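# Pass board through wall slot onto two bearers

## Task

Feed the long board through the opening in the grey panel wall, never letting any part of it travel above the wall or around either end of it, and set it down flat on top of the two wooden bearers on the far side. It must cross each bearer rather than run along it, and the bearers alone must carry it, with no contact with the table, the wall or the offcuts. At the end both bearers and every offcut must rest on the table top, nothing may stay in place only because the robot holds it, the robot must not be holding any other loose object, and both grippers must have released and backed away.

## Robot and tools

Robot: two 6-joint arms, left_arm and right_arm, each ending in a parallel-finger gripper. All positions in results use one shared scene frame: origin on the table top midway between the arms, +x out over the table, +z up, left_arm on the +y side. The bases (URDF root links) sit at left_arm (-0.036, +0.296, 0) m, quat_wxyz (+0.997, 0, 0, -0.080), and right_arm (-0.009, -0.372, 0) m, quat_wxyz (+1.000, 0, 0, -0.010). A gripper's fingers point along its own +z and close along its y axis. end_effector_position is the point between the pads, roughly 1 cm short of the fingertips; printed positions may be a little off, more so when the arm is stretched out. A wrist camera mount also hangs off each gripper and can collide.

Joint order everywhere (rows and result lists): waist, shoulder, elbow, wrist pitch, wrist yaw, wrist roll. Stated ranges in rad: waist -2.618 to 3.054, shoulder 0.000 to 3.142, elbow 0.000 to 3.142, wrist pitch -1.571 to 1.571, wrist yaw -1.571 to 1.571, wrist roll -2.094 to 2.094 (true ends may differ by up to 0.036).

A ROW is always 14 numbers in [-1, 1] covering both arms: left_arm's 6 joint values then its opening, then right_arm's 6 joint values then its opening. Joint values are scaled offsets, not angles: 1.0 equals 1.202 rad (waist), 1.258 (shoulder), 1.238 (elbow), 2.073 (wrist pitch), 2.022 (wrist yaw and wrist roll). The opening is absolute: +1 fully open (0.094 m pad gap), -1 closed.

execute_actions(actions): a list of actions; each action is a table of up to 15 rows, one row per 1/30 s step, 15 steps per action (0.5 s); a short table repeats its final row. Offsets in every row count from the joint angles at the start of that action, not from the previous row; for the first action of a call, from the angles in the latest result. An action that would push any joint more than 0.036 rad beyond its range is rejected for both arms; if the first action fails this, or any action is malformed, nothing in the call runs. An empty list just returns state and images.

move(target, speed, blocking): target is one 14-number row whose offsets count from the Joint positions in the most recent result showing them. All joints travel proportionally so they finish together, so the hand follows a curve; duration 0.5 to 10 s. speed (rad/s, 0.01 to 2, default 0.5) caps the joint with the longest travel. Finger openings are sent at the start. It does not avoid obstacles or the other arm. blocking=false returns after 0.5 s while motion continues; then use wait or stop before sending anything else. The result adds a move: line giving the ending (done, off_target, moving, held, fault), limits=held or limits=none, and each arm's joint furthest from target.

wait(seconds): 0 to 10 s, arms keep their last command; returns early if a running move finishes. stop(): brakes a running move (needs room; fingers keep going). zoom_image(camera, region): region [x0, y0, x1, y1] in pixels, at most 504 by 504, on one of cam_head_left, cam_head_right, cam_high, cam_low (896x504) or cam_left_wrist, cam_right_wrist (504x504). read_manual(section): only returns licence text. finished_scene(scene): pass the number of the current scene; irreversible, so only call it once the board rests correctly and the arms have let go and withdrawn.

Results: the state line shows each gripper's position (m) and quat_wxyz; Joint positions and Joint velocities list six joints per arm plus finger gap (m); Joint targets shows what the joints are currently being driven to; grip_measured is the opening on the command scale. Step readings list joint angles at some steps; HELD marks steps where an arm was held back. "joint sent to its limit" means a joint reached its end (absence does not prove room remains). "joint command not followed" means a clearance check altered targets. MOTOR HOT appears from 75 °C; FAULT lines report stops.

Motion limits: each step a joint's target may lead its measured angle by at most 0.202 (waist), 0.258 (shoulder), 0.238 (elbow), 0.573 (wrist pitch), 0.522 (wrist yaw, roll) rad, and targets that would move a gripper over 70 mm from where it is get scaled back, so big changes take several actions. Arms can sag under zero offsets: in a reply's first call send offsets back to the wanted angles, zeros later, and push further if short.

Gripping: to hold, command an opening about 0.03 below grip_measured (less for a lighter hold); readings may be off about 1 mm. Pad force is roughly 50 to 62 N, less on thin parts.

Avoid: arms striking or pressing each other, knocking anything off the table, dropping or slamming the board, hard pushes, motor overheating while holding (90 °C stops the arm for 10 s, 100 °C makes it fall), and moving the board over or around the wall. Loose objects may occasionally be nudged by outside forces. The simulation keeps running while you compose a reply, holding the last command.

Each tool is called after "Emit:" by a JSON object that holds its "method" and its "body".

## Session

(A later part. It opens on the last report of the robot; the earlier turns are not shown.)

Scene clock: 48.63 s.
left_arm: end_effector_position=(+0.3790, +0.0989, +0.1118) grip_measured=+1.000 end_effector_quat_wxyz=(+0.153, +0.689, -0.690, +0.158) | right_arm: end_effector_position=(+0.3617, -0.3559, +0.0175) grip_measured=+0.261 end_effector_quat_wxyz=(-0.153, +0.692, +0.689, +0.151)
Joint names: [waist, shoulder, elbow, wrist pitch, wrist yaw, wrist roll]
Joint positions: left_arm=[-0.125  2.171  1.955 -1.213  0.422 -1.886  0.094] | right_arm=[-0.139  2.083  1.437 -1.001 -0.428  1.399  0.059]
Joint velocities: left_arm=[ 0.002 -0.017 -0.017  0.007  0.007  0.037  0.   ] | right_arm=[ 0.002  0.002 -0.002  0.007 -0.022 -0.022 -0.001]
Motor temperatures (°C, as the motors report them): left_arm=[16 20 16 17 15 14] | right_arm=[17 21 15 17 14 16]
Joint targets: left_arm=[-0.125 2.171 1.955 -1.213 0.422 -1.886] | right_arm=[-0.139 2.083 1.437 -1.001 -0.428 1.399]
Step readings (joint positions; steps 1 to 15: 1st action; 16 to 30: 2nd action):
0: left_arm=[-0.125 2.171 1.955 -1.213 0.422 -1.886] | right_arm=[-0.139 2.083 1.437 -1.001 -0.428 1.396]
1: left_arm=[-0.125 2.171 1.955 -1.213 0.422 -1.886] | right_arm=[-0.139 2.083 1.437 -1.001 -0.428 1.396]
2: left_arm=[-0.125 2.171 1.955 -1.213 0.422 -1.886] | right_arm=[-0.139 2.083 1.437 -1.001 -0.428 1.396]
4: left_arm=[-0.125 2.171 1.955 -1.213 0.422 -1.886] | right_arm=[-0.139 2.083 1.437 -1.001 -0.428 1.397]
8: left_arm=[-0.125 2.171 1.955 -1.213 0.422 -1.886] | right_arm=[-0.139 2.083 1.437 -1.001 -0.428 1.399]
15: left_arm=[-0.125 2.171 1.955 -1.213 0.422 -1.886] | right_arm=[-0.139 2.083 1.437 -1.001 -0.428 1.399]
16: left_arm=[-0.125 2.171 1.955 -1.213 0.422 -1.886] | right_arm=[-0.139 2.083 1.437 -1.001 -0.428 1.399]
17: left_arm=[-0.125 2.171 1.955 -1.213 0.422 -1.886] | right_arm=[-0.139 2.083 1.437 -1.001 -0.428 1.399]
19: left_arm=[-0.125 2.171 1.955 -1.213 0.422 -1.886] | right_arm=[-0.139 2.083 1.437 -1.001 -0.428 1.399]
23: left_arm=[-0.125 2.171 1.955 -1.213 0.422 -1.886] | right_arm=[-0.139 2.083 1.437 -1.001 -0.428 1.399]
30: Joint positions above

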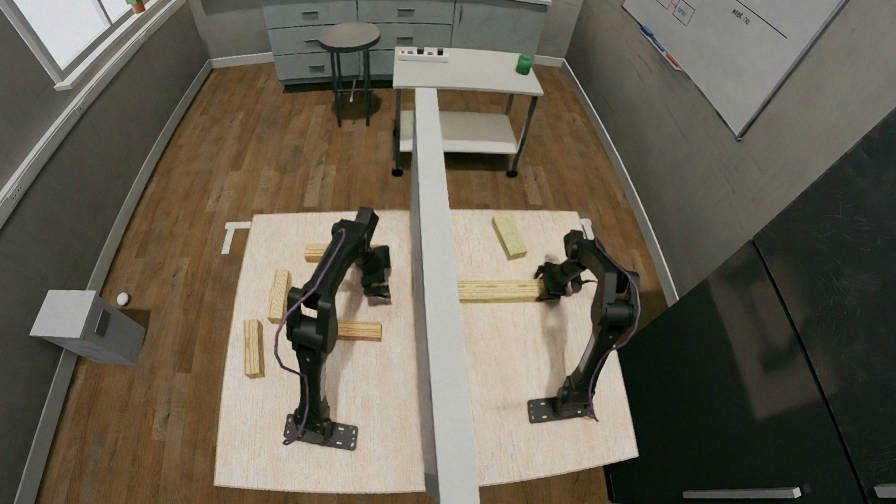

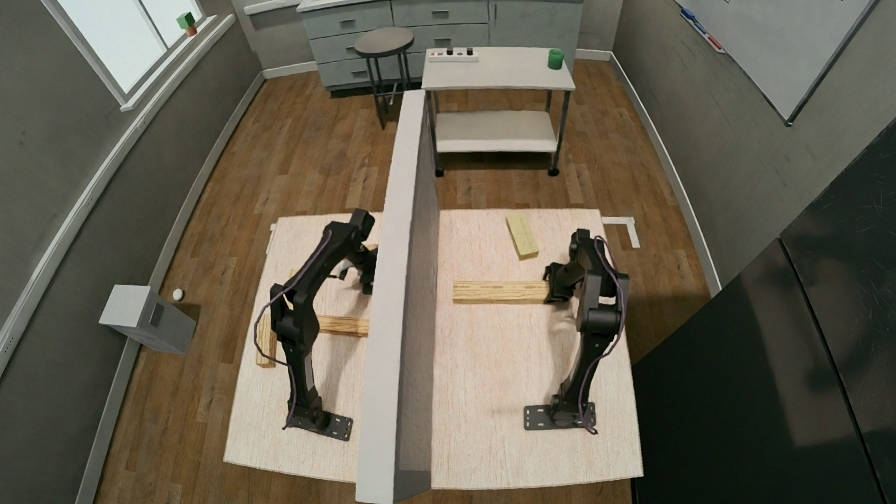

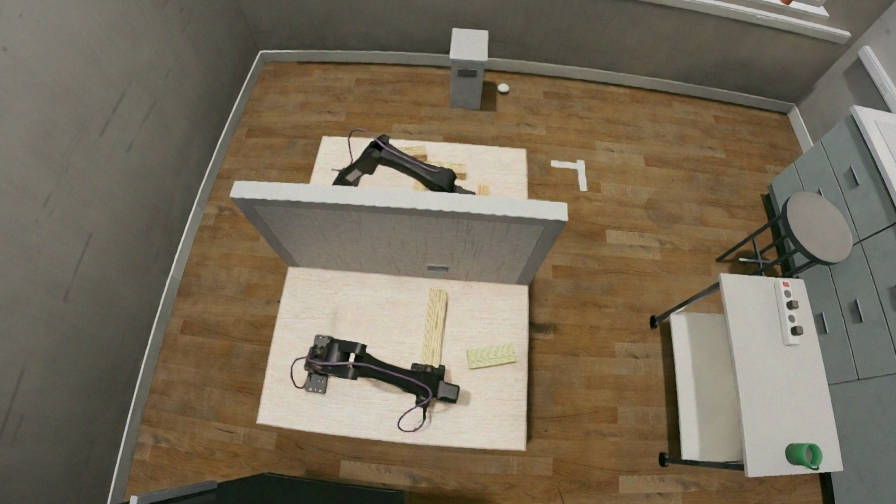

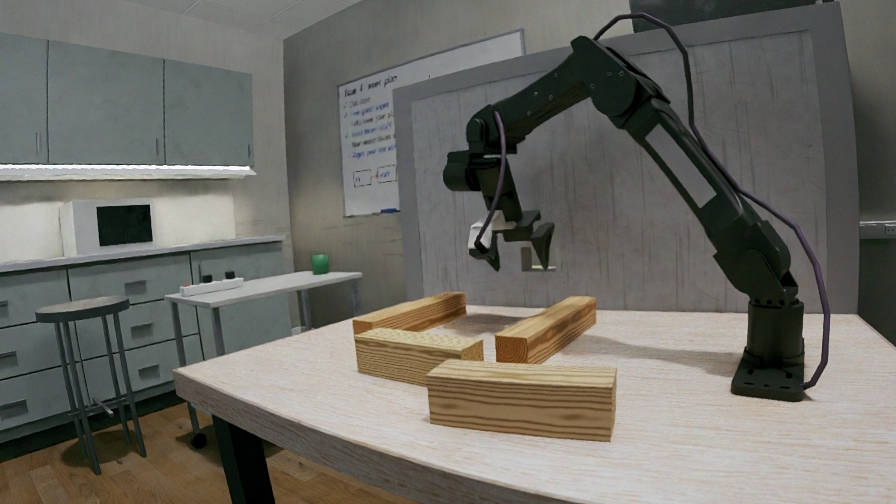

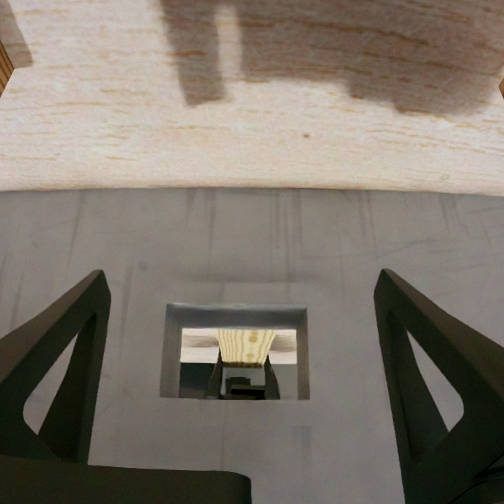

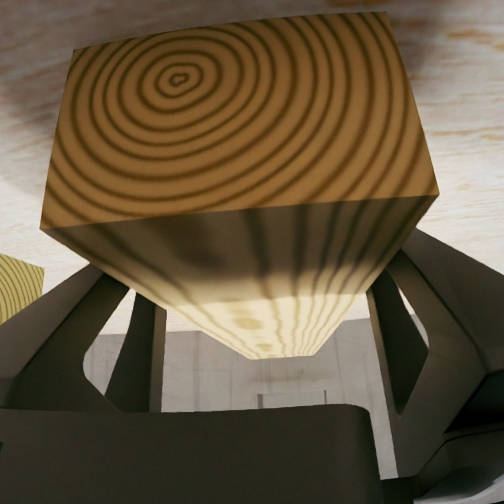

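Emit:
{"method": "move", "body": {"target": [0,0,0,0,0,0,1, -0.0118,-0.1180,0.1734,-0.1536,-0.0158,-0.0080,0.1], "speed": 0.25}}

Scene clock: 51.30 s.
left_arm: end_effector_position=(+0.3790, +0.0989, +0.1118) grip_measured=+1.000 end_effector_quat_wxyz=(+0.153, +0.689, -0.690, +0.158) | right_arm: end_effector_position=(+0.3524, -0.3612, +0.1003) grip_measured=+0.259 end_effector_quat_wxyz=(-0.144, +0.692, +0.693, +0.141)
Joint names: [waist, shoulder, elbow, wrist pitch, wrist yaw, wrist roll]
Joint positions: left_arm=[-0.125  2.171  1.955 -1.213  0.422 -1.886  0.094] | right_arm=[-0.145  1.966  1.614 -1.293 -0.399  1.387  0.059]
Joint velocities: left_arm=[-0.007  0.022  0.002  0.037 -0.037 -0.081  0.   ] | right_arm=[-0.022 -0.012 -0.017 -0.022 -0.007  0.007 -0.   ]
Motor temperatures (°C, as the motors report them): left_arm=[16 20 16 17 15 14] | right_arm=[17 22 15 17 14 16]
Joint targets: left_arm=[-0.125 2.171 1.955 -1.213 0.422 -1.886] | right_arm=[-0.154 1.934 1.651 -1.319 -0.460 1.382]
move: off_target (right_arm); limits=none; left_arm: farthest joint: the waist, 0.000 radians from its target (0.000 radians at the start); right_arm: farthest joint: the wrist yaw, 0.060 radians from its target (0.032 radians at the start)

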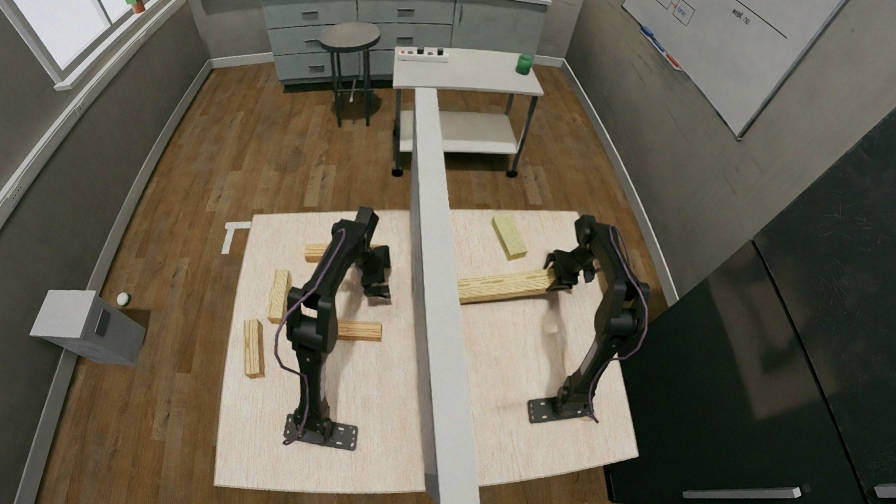

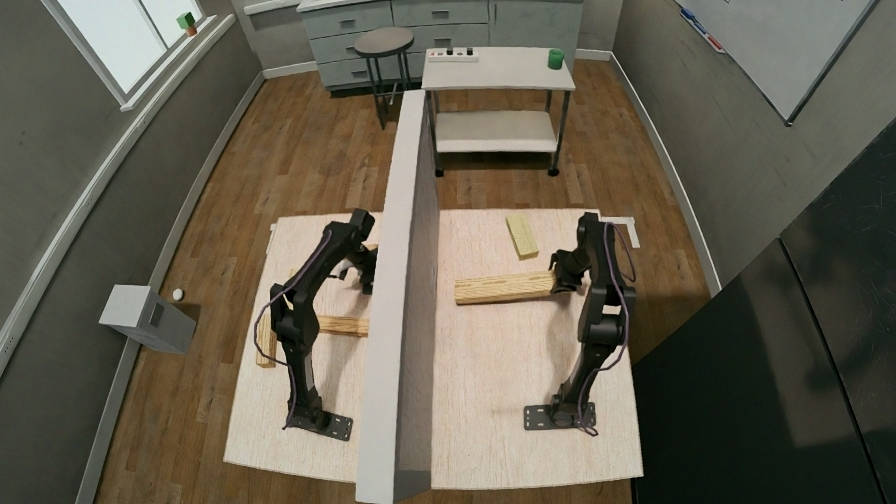

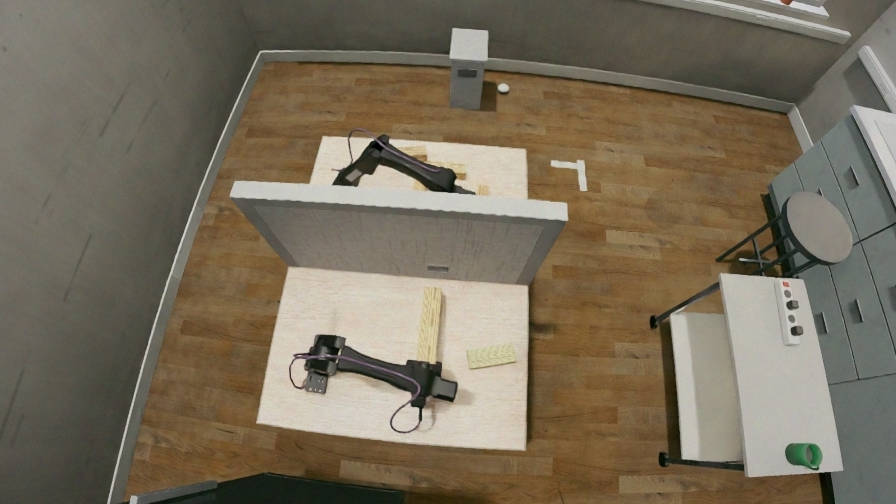

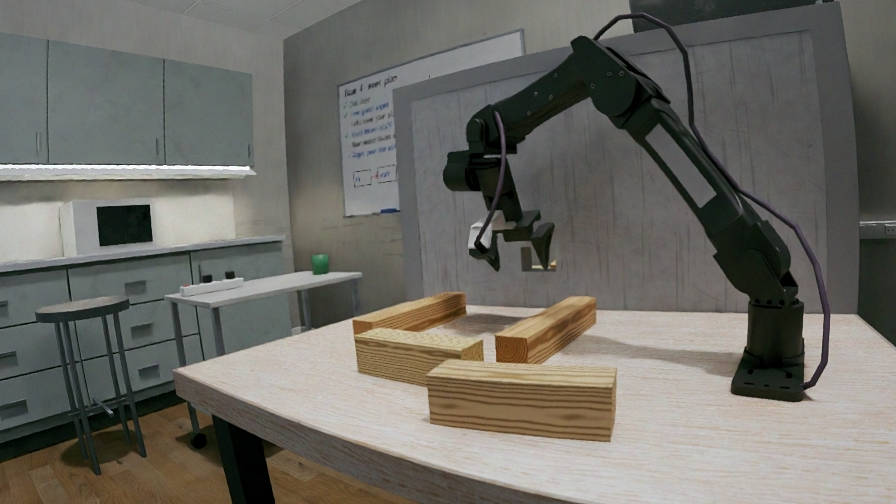

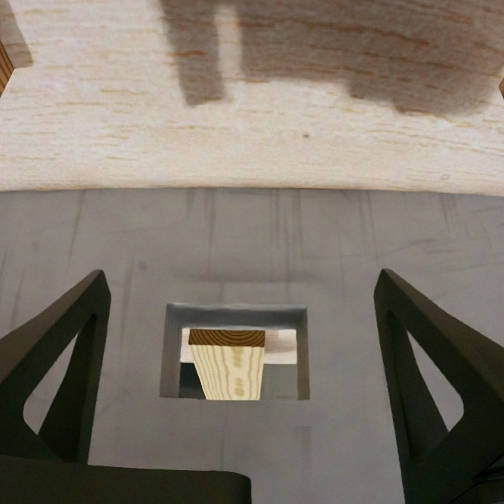

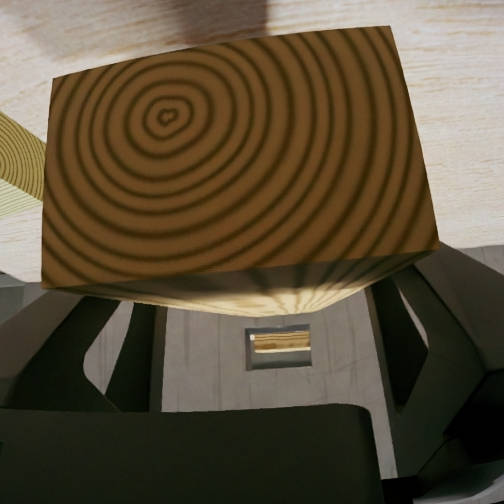

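Emit:
{"method": "move", "body": {"target": [0,0,0,0,0,0,1, 0,0.0666,-0.1893,0.1514,-0.0203,0,0.1], "speed": 0.25}}

Scene clock: 54.47 s.
left_arm: end_effector_position=(+0.3790, +0.0989, +0.1118) grip_measured=+1.000 end_effector_quat_wxyz=(+0.153, +0.689, -0.690, +0.158) | right_arm: end_effector_position=(+0.3523, -0.3525, +0.0234) grip_measured=+0.258 end_effector_quat_wxyz=(-0.161, +0.689, +0.688, +0.161)
Joint names: [waist, shoulder, elbow, wrist pitch, wrist yaw, wrist roll]
Joint positions: left_arm=[-0.125  2.171  1.955 -1.213  0.422 -1.886  0.094] | right_arm=[-0.145  2.045  1.395 -1.003 -0.452  1.388  0.059]
Joint velocities: left_arm=[-0.007  0.002 -0.007 -0.037  0.007 -0.022  0.   ] | right_arm=[-0.012 -0.007 -0.012 -0.022  0.037  0.037 -0.   ]
Motor temperatures (°C, as the motors report them): left_arm=[16 21 16 17 15 14] | right_arm=[17 22 15 17 14 16]
Joint targets: left_arm=[-0.125 2.171 1.955 -1.213 0.422 -1.886] | right_arm=[-0.145 2.049 1.379 -0.979 -0.440 1.388]
move: off_target (right_arm); limits=none; left_arm: farthest joint: the waist, 0.000 radians from its target (0.000 radians at the start); right_arm: farthest joint: the wrist pitch, 0.023 radians from its target (0.314 radians at the start)

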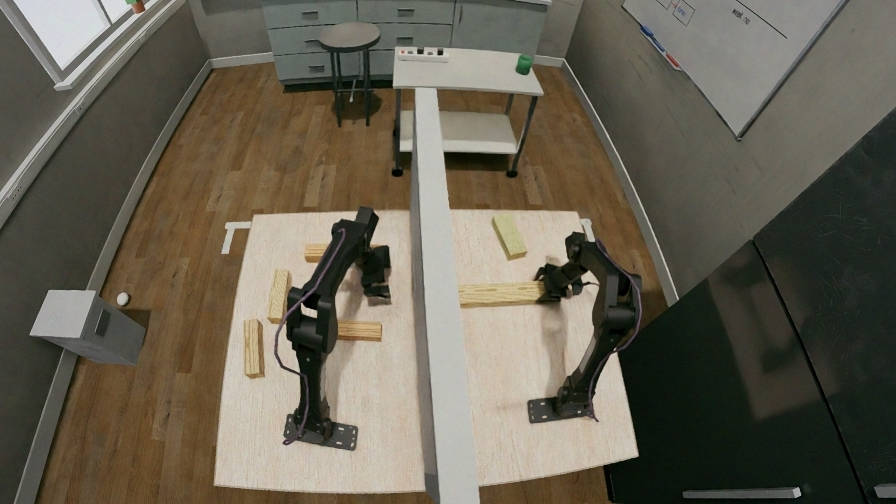

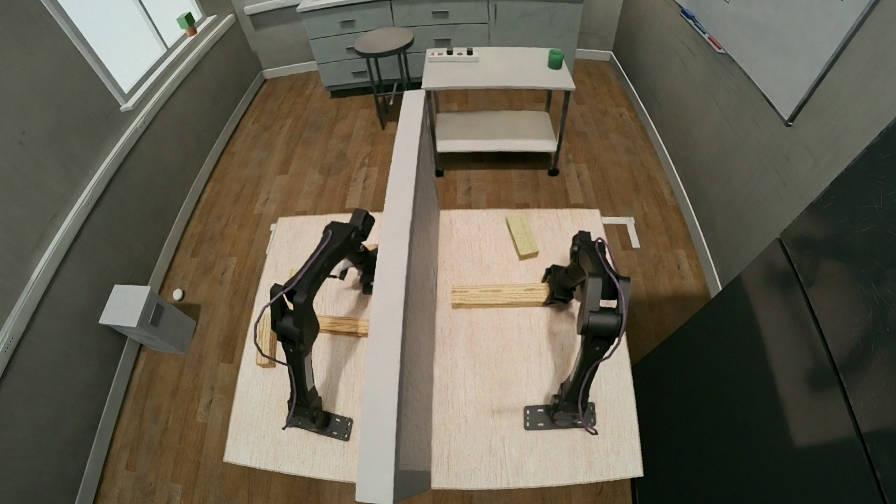

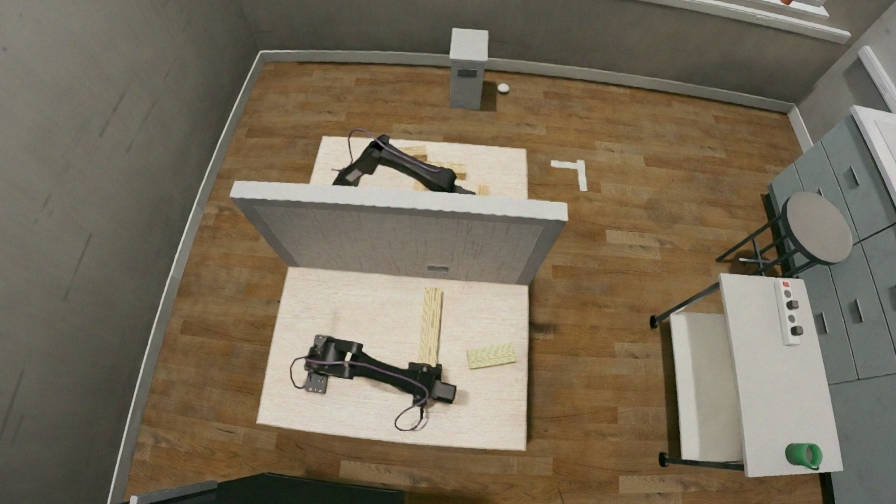

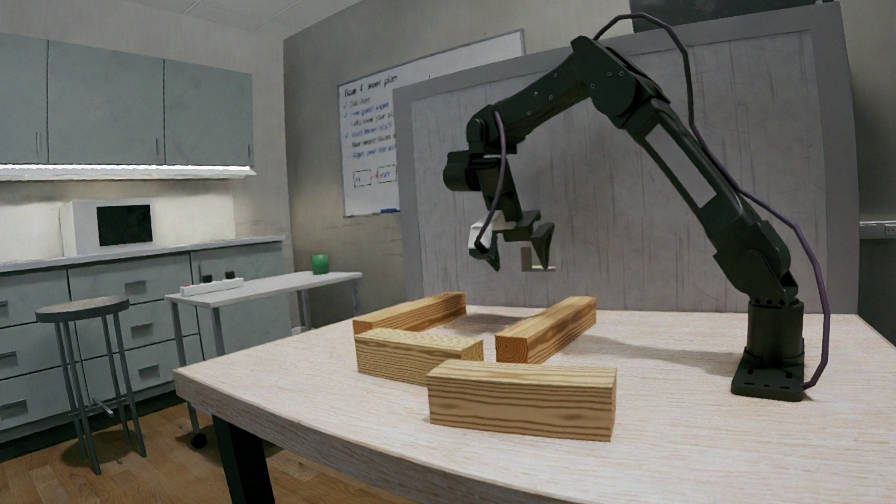

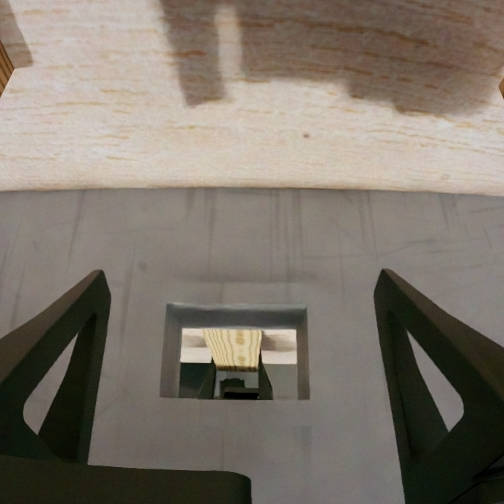

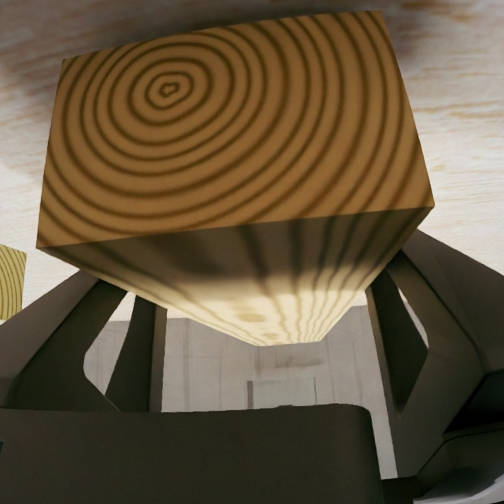

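Emit:
{"method": "execute_actions", "body": {"actions": [[[0,0,0,0,0,0,1, 0,0,0,0,0,0,1]]]}}

Scene clock: 56.80 s.
left_arm: end_effector_position=(+0.3790, +0.0989, +0.1118) grip_measured=+1.000 end_effector_quat_wxyz=(+0.153, +0.689, -0.690, +0.158) | right_arm: end_effector_position=(+0.3524, -0.3524, +0.0234) grip_measured=+1.000 end_effector_quat_wxyz=(-0.161, +0.689, +0.688, +0.161)
Joint names: [waist, shoulder, elbow, wrist pitch, wrist yaw, wrist roll]
Joint positions: left_arm=[-0.125  2.171  1.955 -1.213  0.422 -1.886  0.094] | right_arm=[-0.145  2.045  1.395 -1.002 -0.452  1.387  0.094]
Joint velocities: left_arm=[-0.007 -0.002 -0.012 -0.066 -0.037 -0.007  0.   ] | right_arm=[ 0.017 -0.017  0.002 -0.007  0.066 -0.037  0.   ]
Motor temperatures (°C, as the motors report them): left_arm=[16 21 16 17 15 14] | right_arm=[17 22 15 17 14 16]
Joint targets: left_arm=[-0.125 2.171 1.955 -1.213 0.422 -1.886] | right_arm=[-0.145 2.045 1.395 -1.002 -0.452 1.388]
Step readings (joint positions):
0: left_arm=[-0.125 2.171 1.955 -1.213 0.422 -1.886] | right_arm=[-0.145 2.045 1.395 -1.002 -0.452 1.387]
1: left_arm=[-0.125 2.171 1.955 -1.213 0.422 -1.886] | right_arm=[-0.145 2.045 1.395 -1.003 -0.452 1.387]
2: left_arm=[-0.125 2.171 1.955 -1.213 0.422 -1.886] | right_arm=[-0.145 2.045 1.395 -1.002 -0.452 1.387]
4: left_arm=[-0.125 2.171 1.955 -1.213 0.422 -1.886] | right_arm=[-0.145 2.045 1.395 -1.002 -0.452 1.387]
8: left_arm=[-0.125 2.171 1.955 -1.213 0.422 -1.886] | right_arm=[-0.145 2.045 1.395 -1.002 -0.452 1.387]
15: Joint positions above

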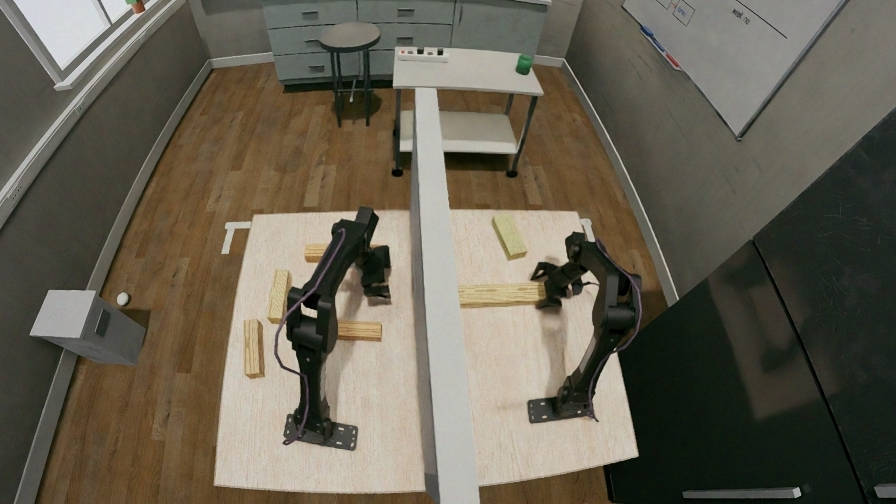

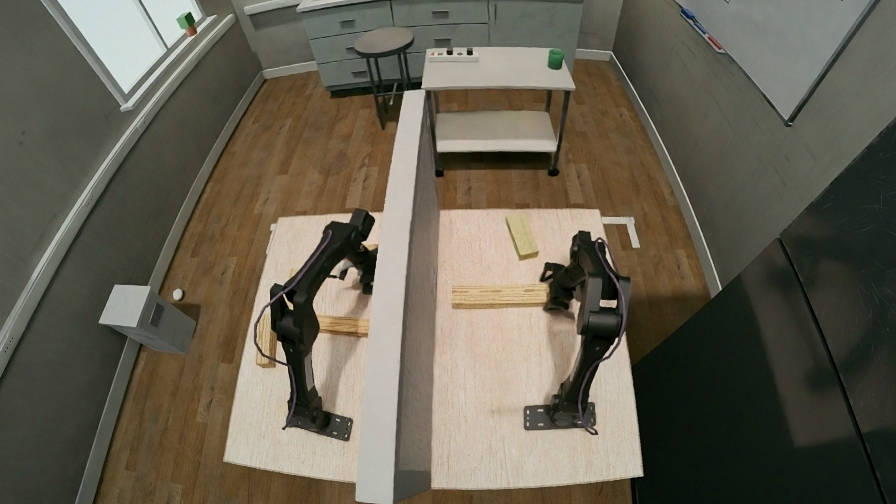

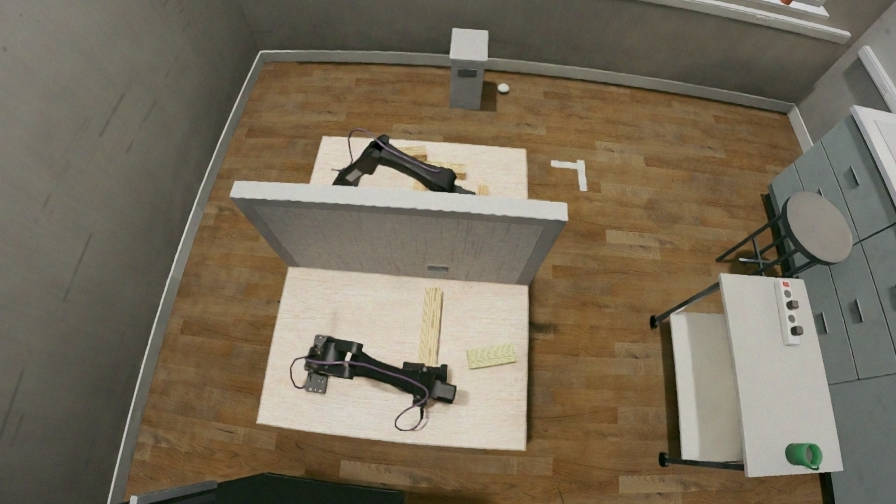

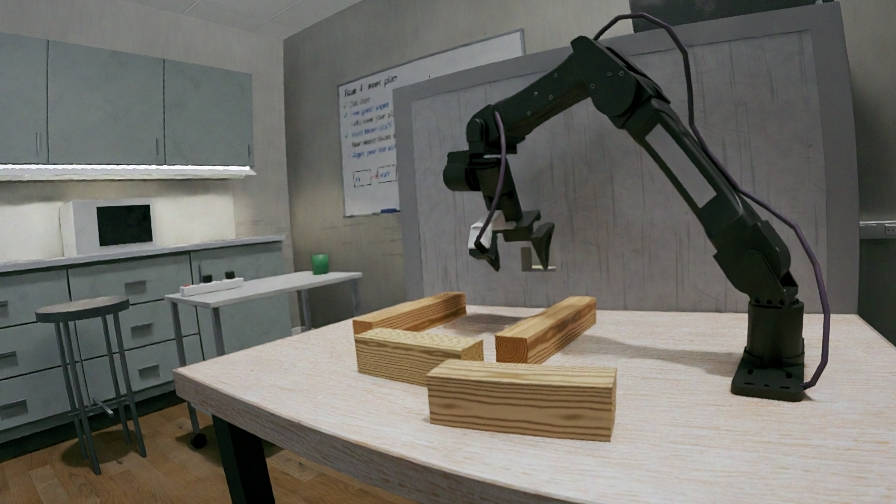

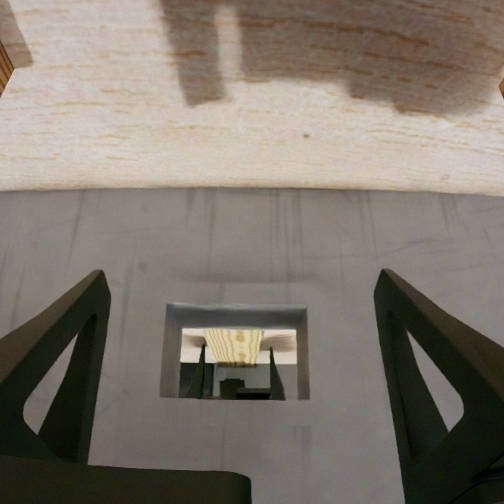

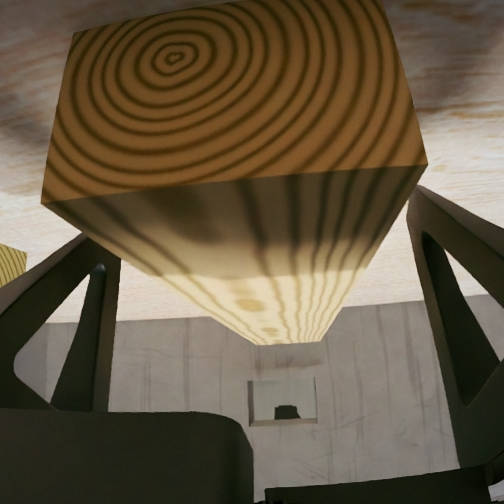

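Emit:
{"method": "move", "body": {"target": [0,0,0,0,0,0,1, 0.1900,-0.0577,-0.0522,0.0542,0.0551,0.1230,1], "speed": 0.3}}

Scene clock: 58.87 s.
left_arm: end_effector_position=(+0.3790, +0.0989, +0.1118) grip_measured=+1.000 end_effector_quat_wxyz=(+0.153, +0.689, -0.690, +0.158) | right_arm: end_effector_position=(+0.3557, -0.2873, +0.0228) grip_measured=+1.000 end_effector_quat_wxyz=(-0.120, +0.694, +0.698, +0.130)
Joint names: [waist, shoulder, elbow, wrist pitch, wrist yaw, wrist roll]
Joint positions: left_arm=[-0.125  2.171  1.955 -1.213  0.422 -1.886  0.094] | right_arm=[ 0.08   1.996  1.352 -0.892 -0.354  1.63   0.094]
Joint velocities: left_arm=[-0.017 -0.022  0.002  0.007 -0.037  0.037  0.   ] | right_arm=[ 0.017  0.007  0.022  0.022  0.037 -0.007  0.   ]
Motor temperatures (°C, as the motors report them): left_arm=[16 21 16 17 15 14] | right_arm=[17 22 15 17 14 16]
Joint targets: left_arm=[-0.125 2.171 1.955 -1.213 0.422 -1.886] | right_arm=[0.083 1.972 1.330 -0.890 -0.341 1.636]
move: off_target (right_arm); limits=none; left_arm: farthest joint: the waist, 0.000 radians from its target (0.000 radians at the start); right_arm: farthest joint: the shoulder, 0.023 radians from its target (0.072 radians at the start)

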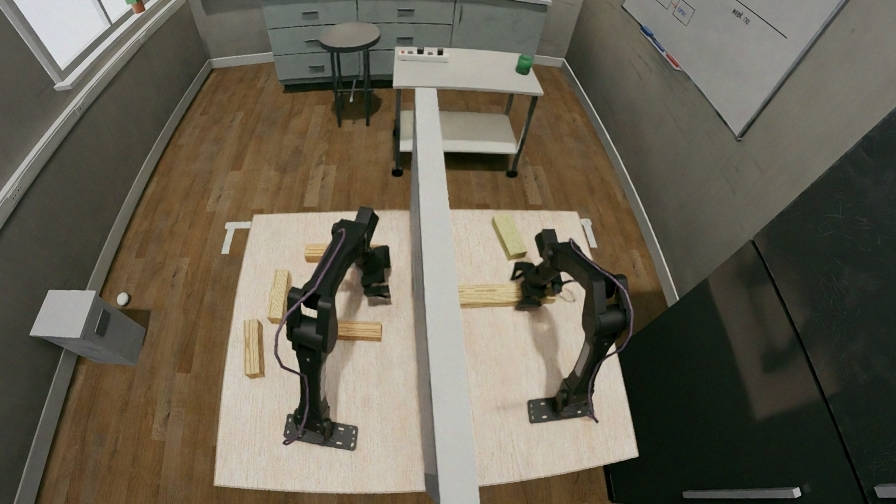

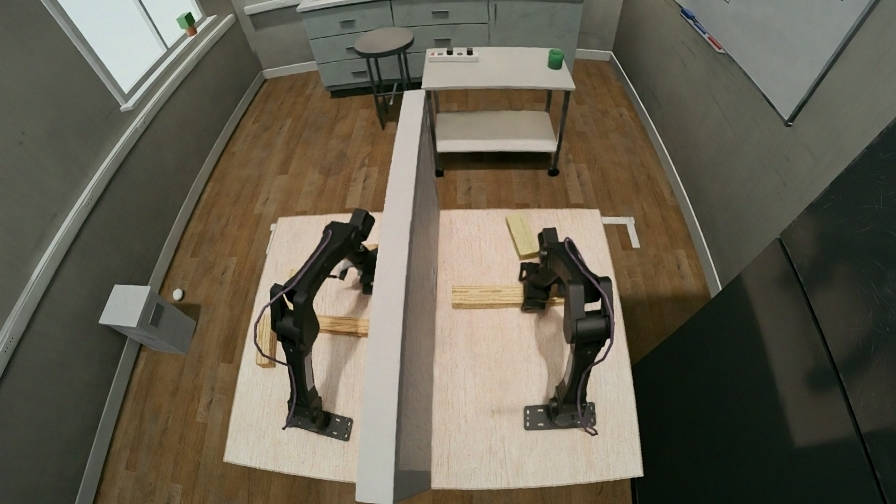

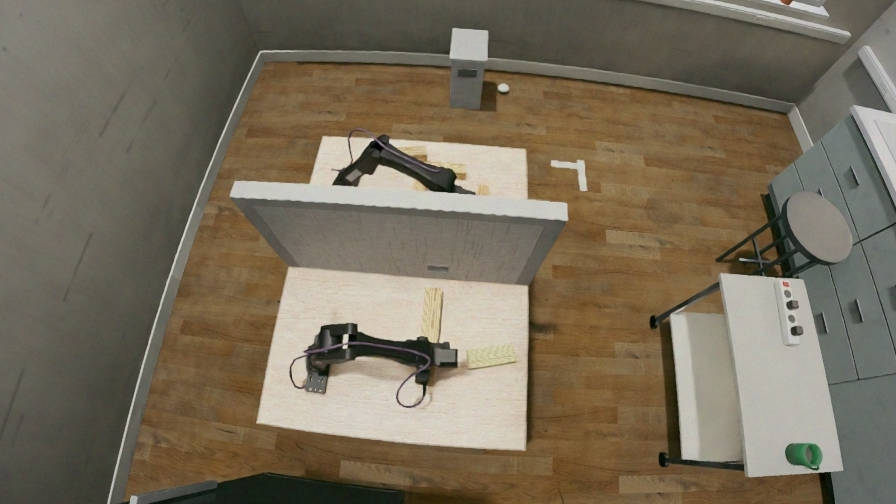

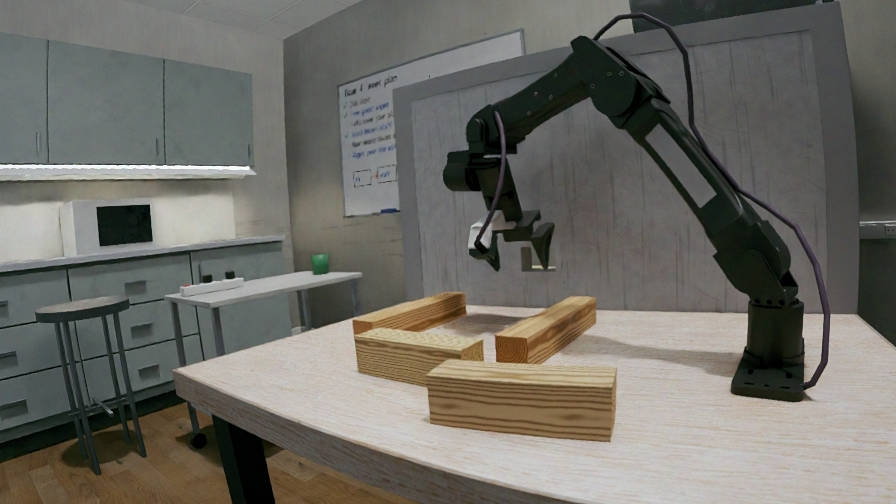

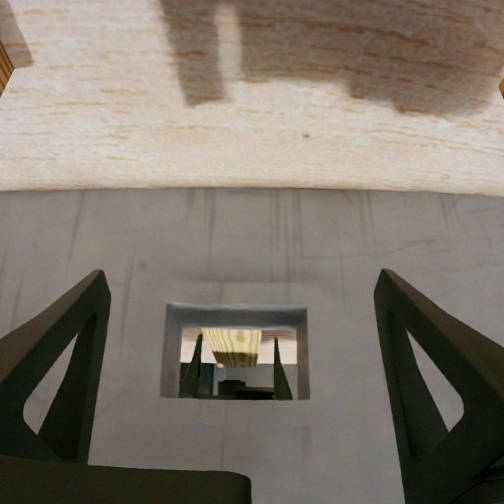

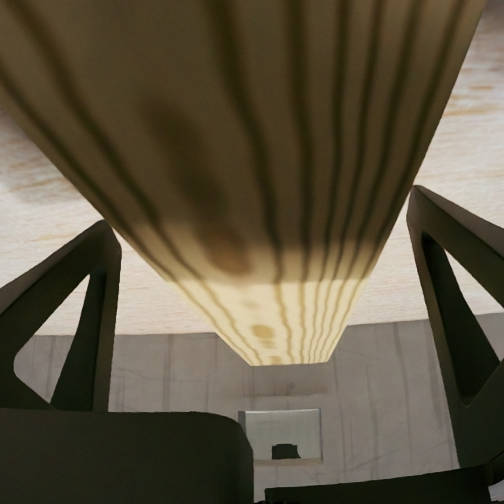

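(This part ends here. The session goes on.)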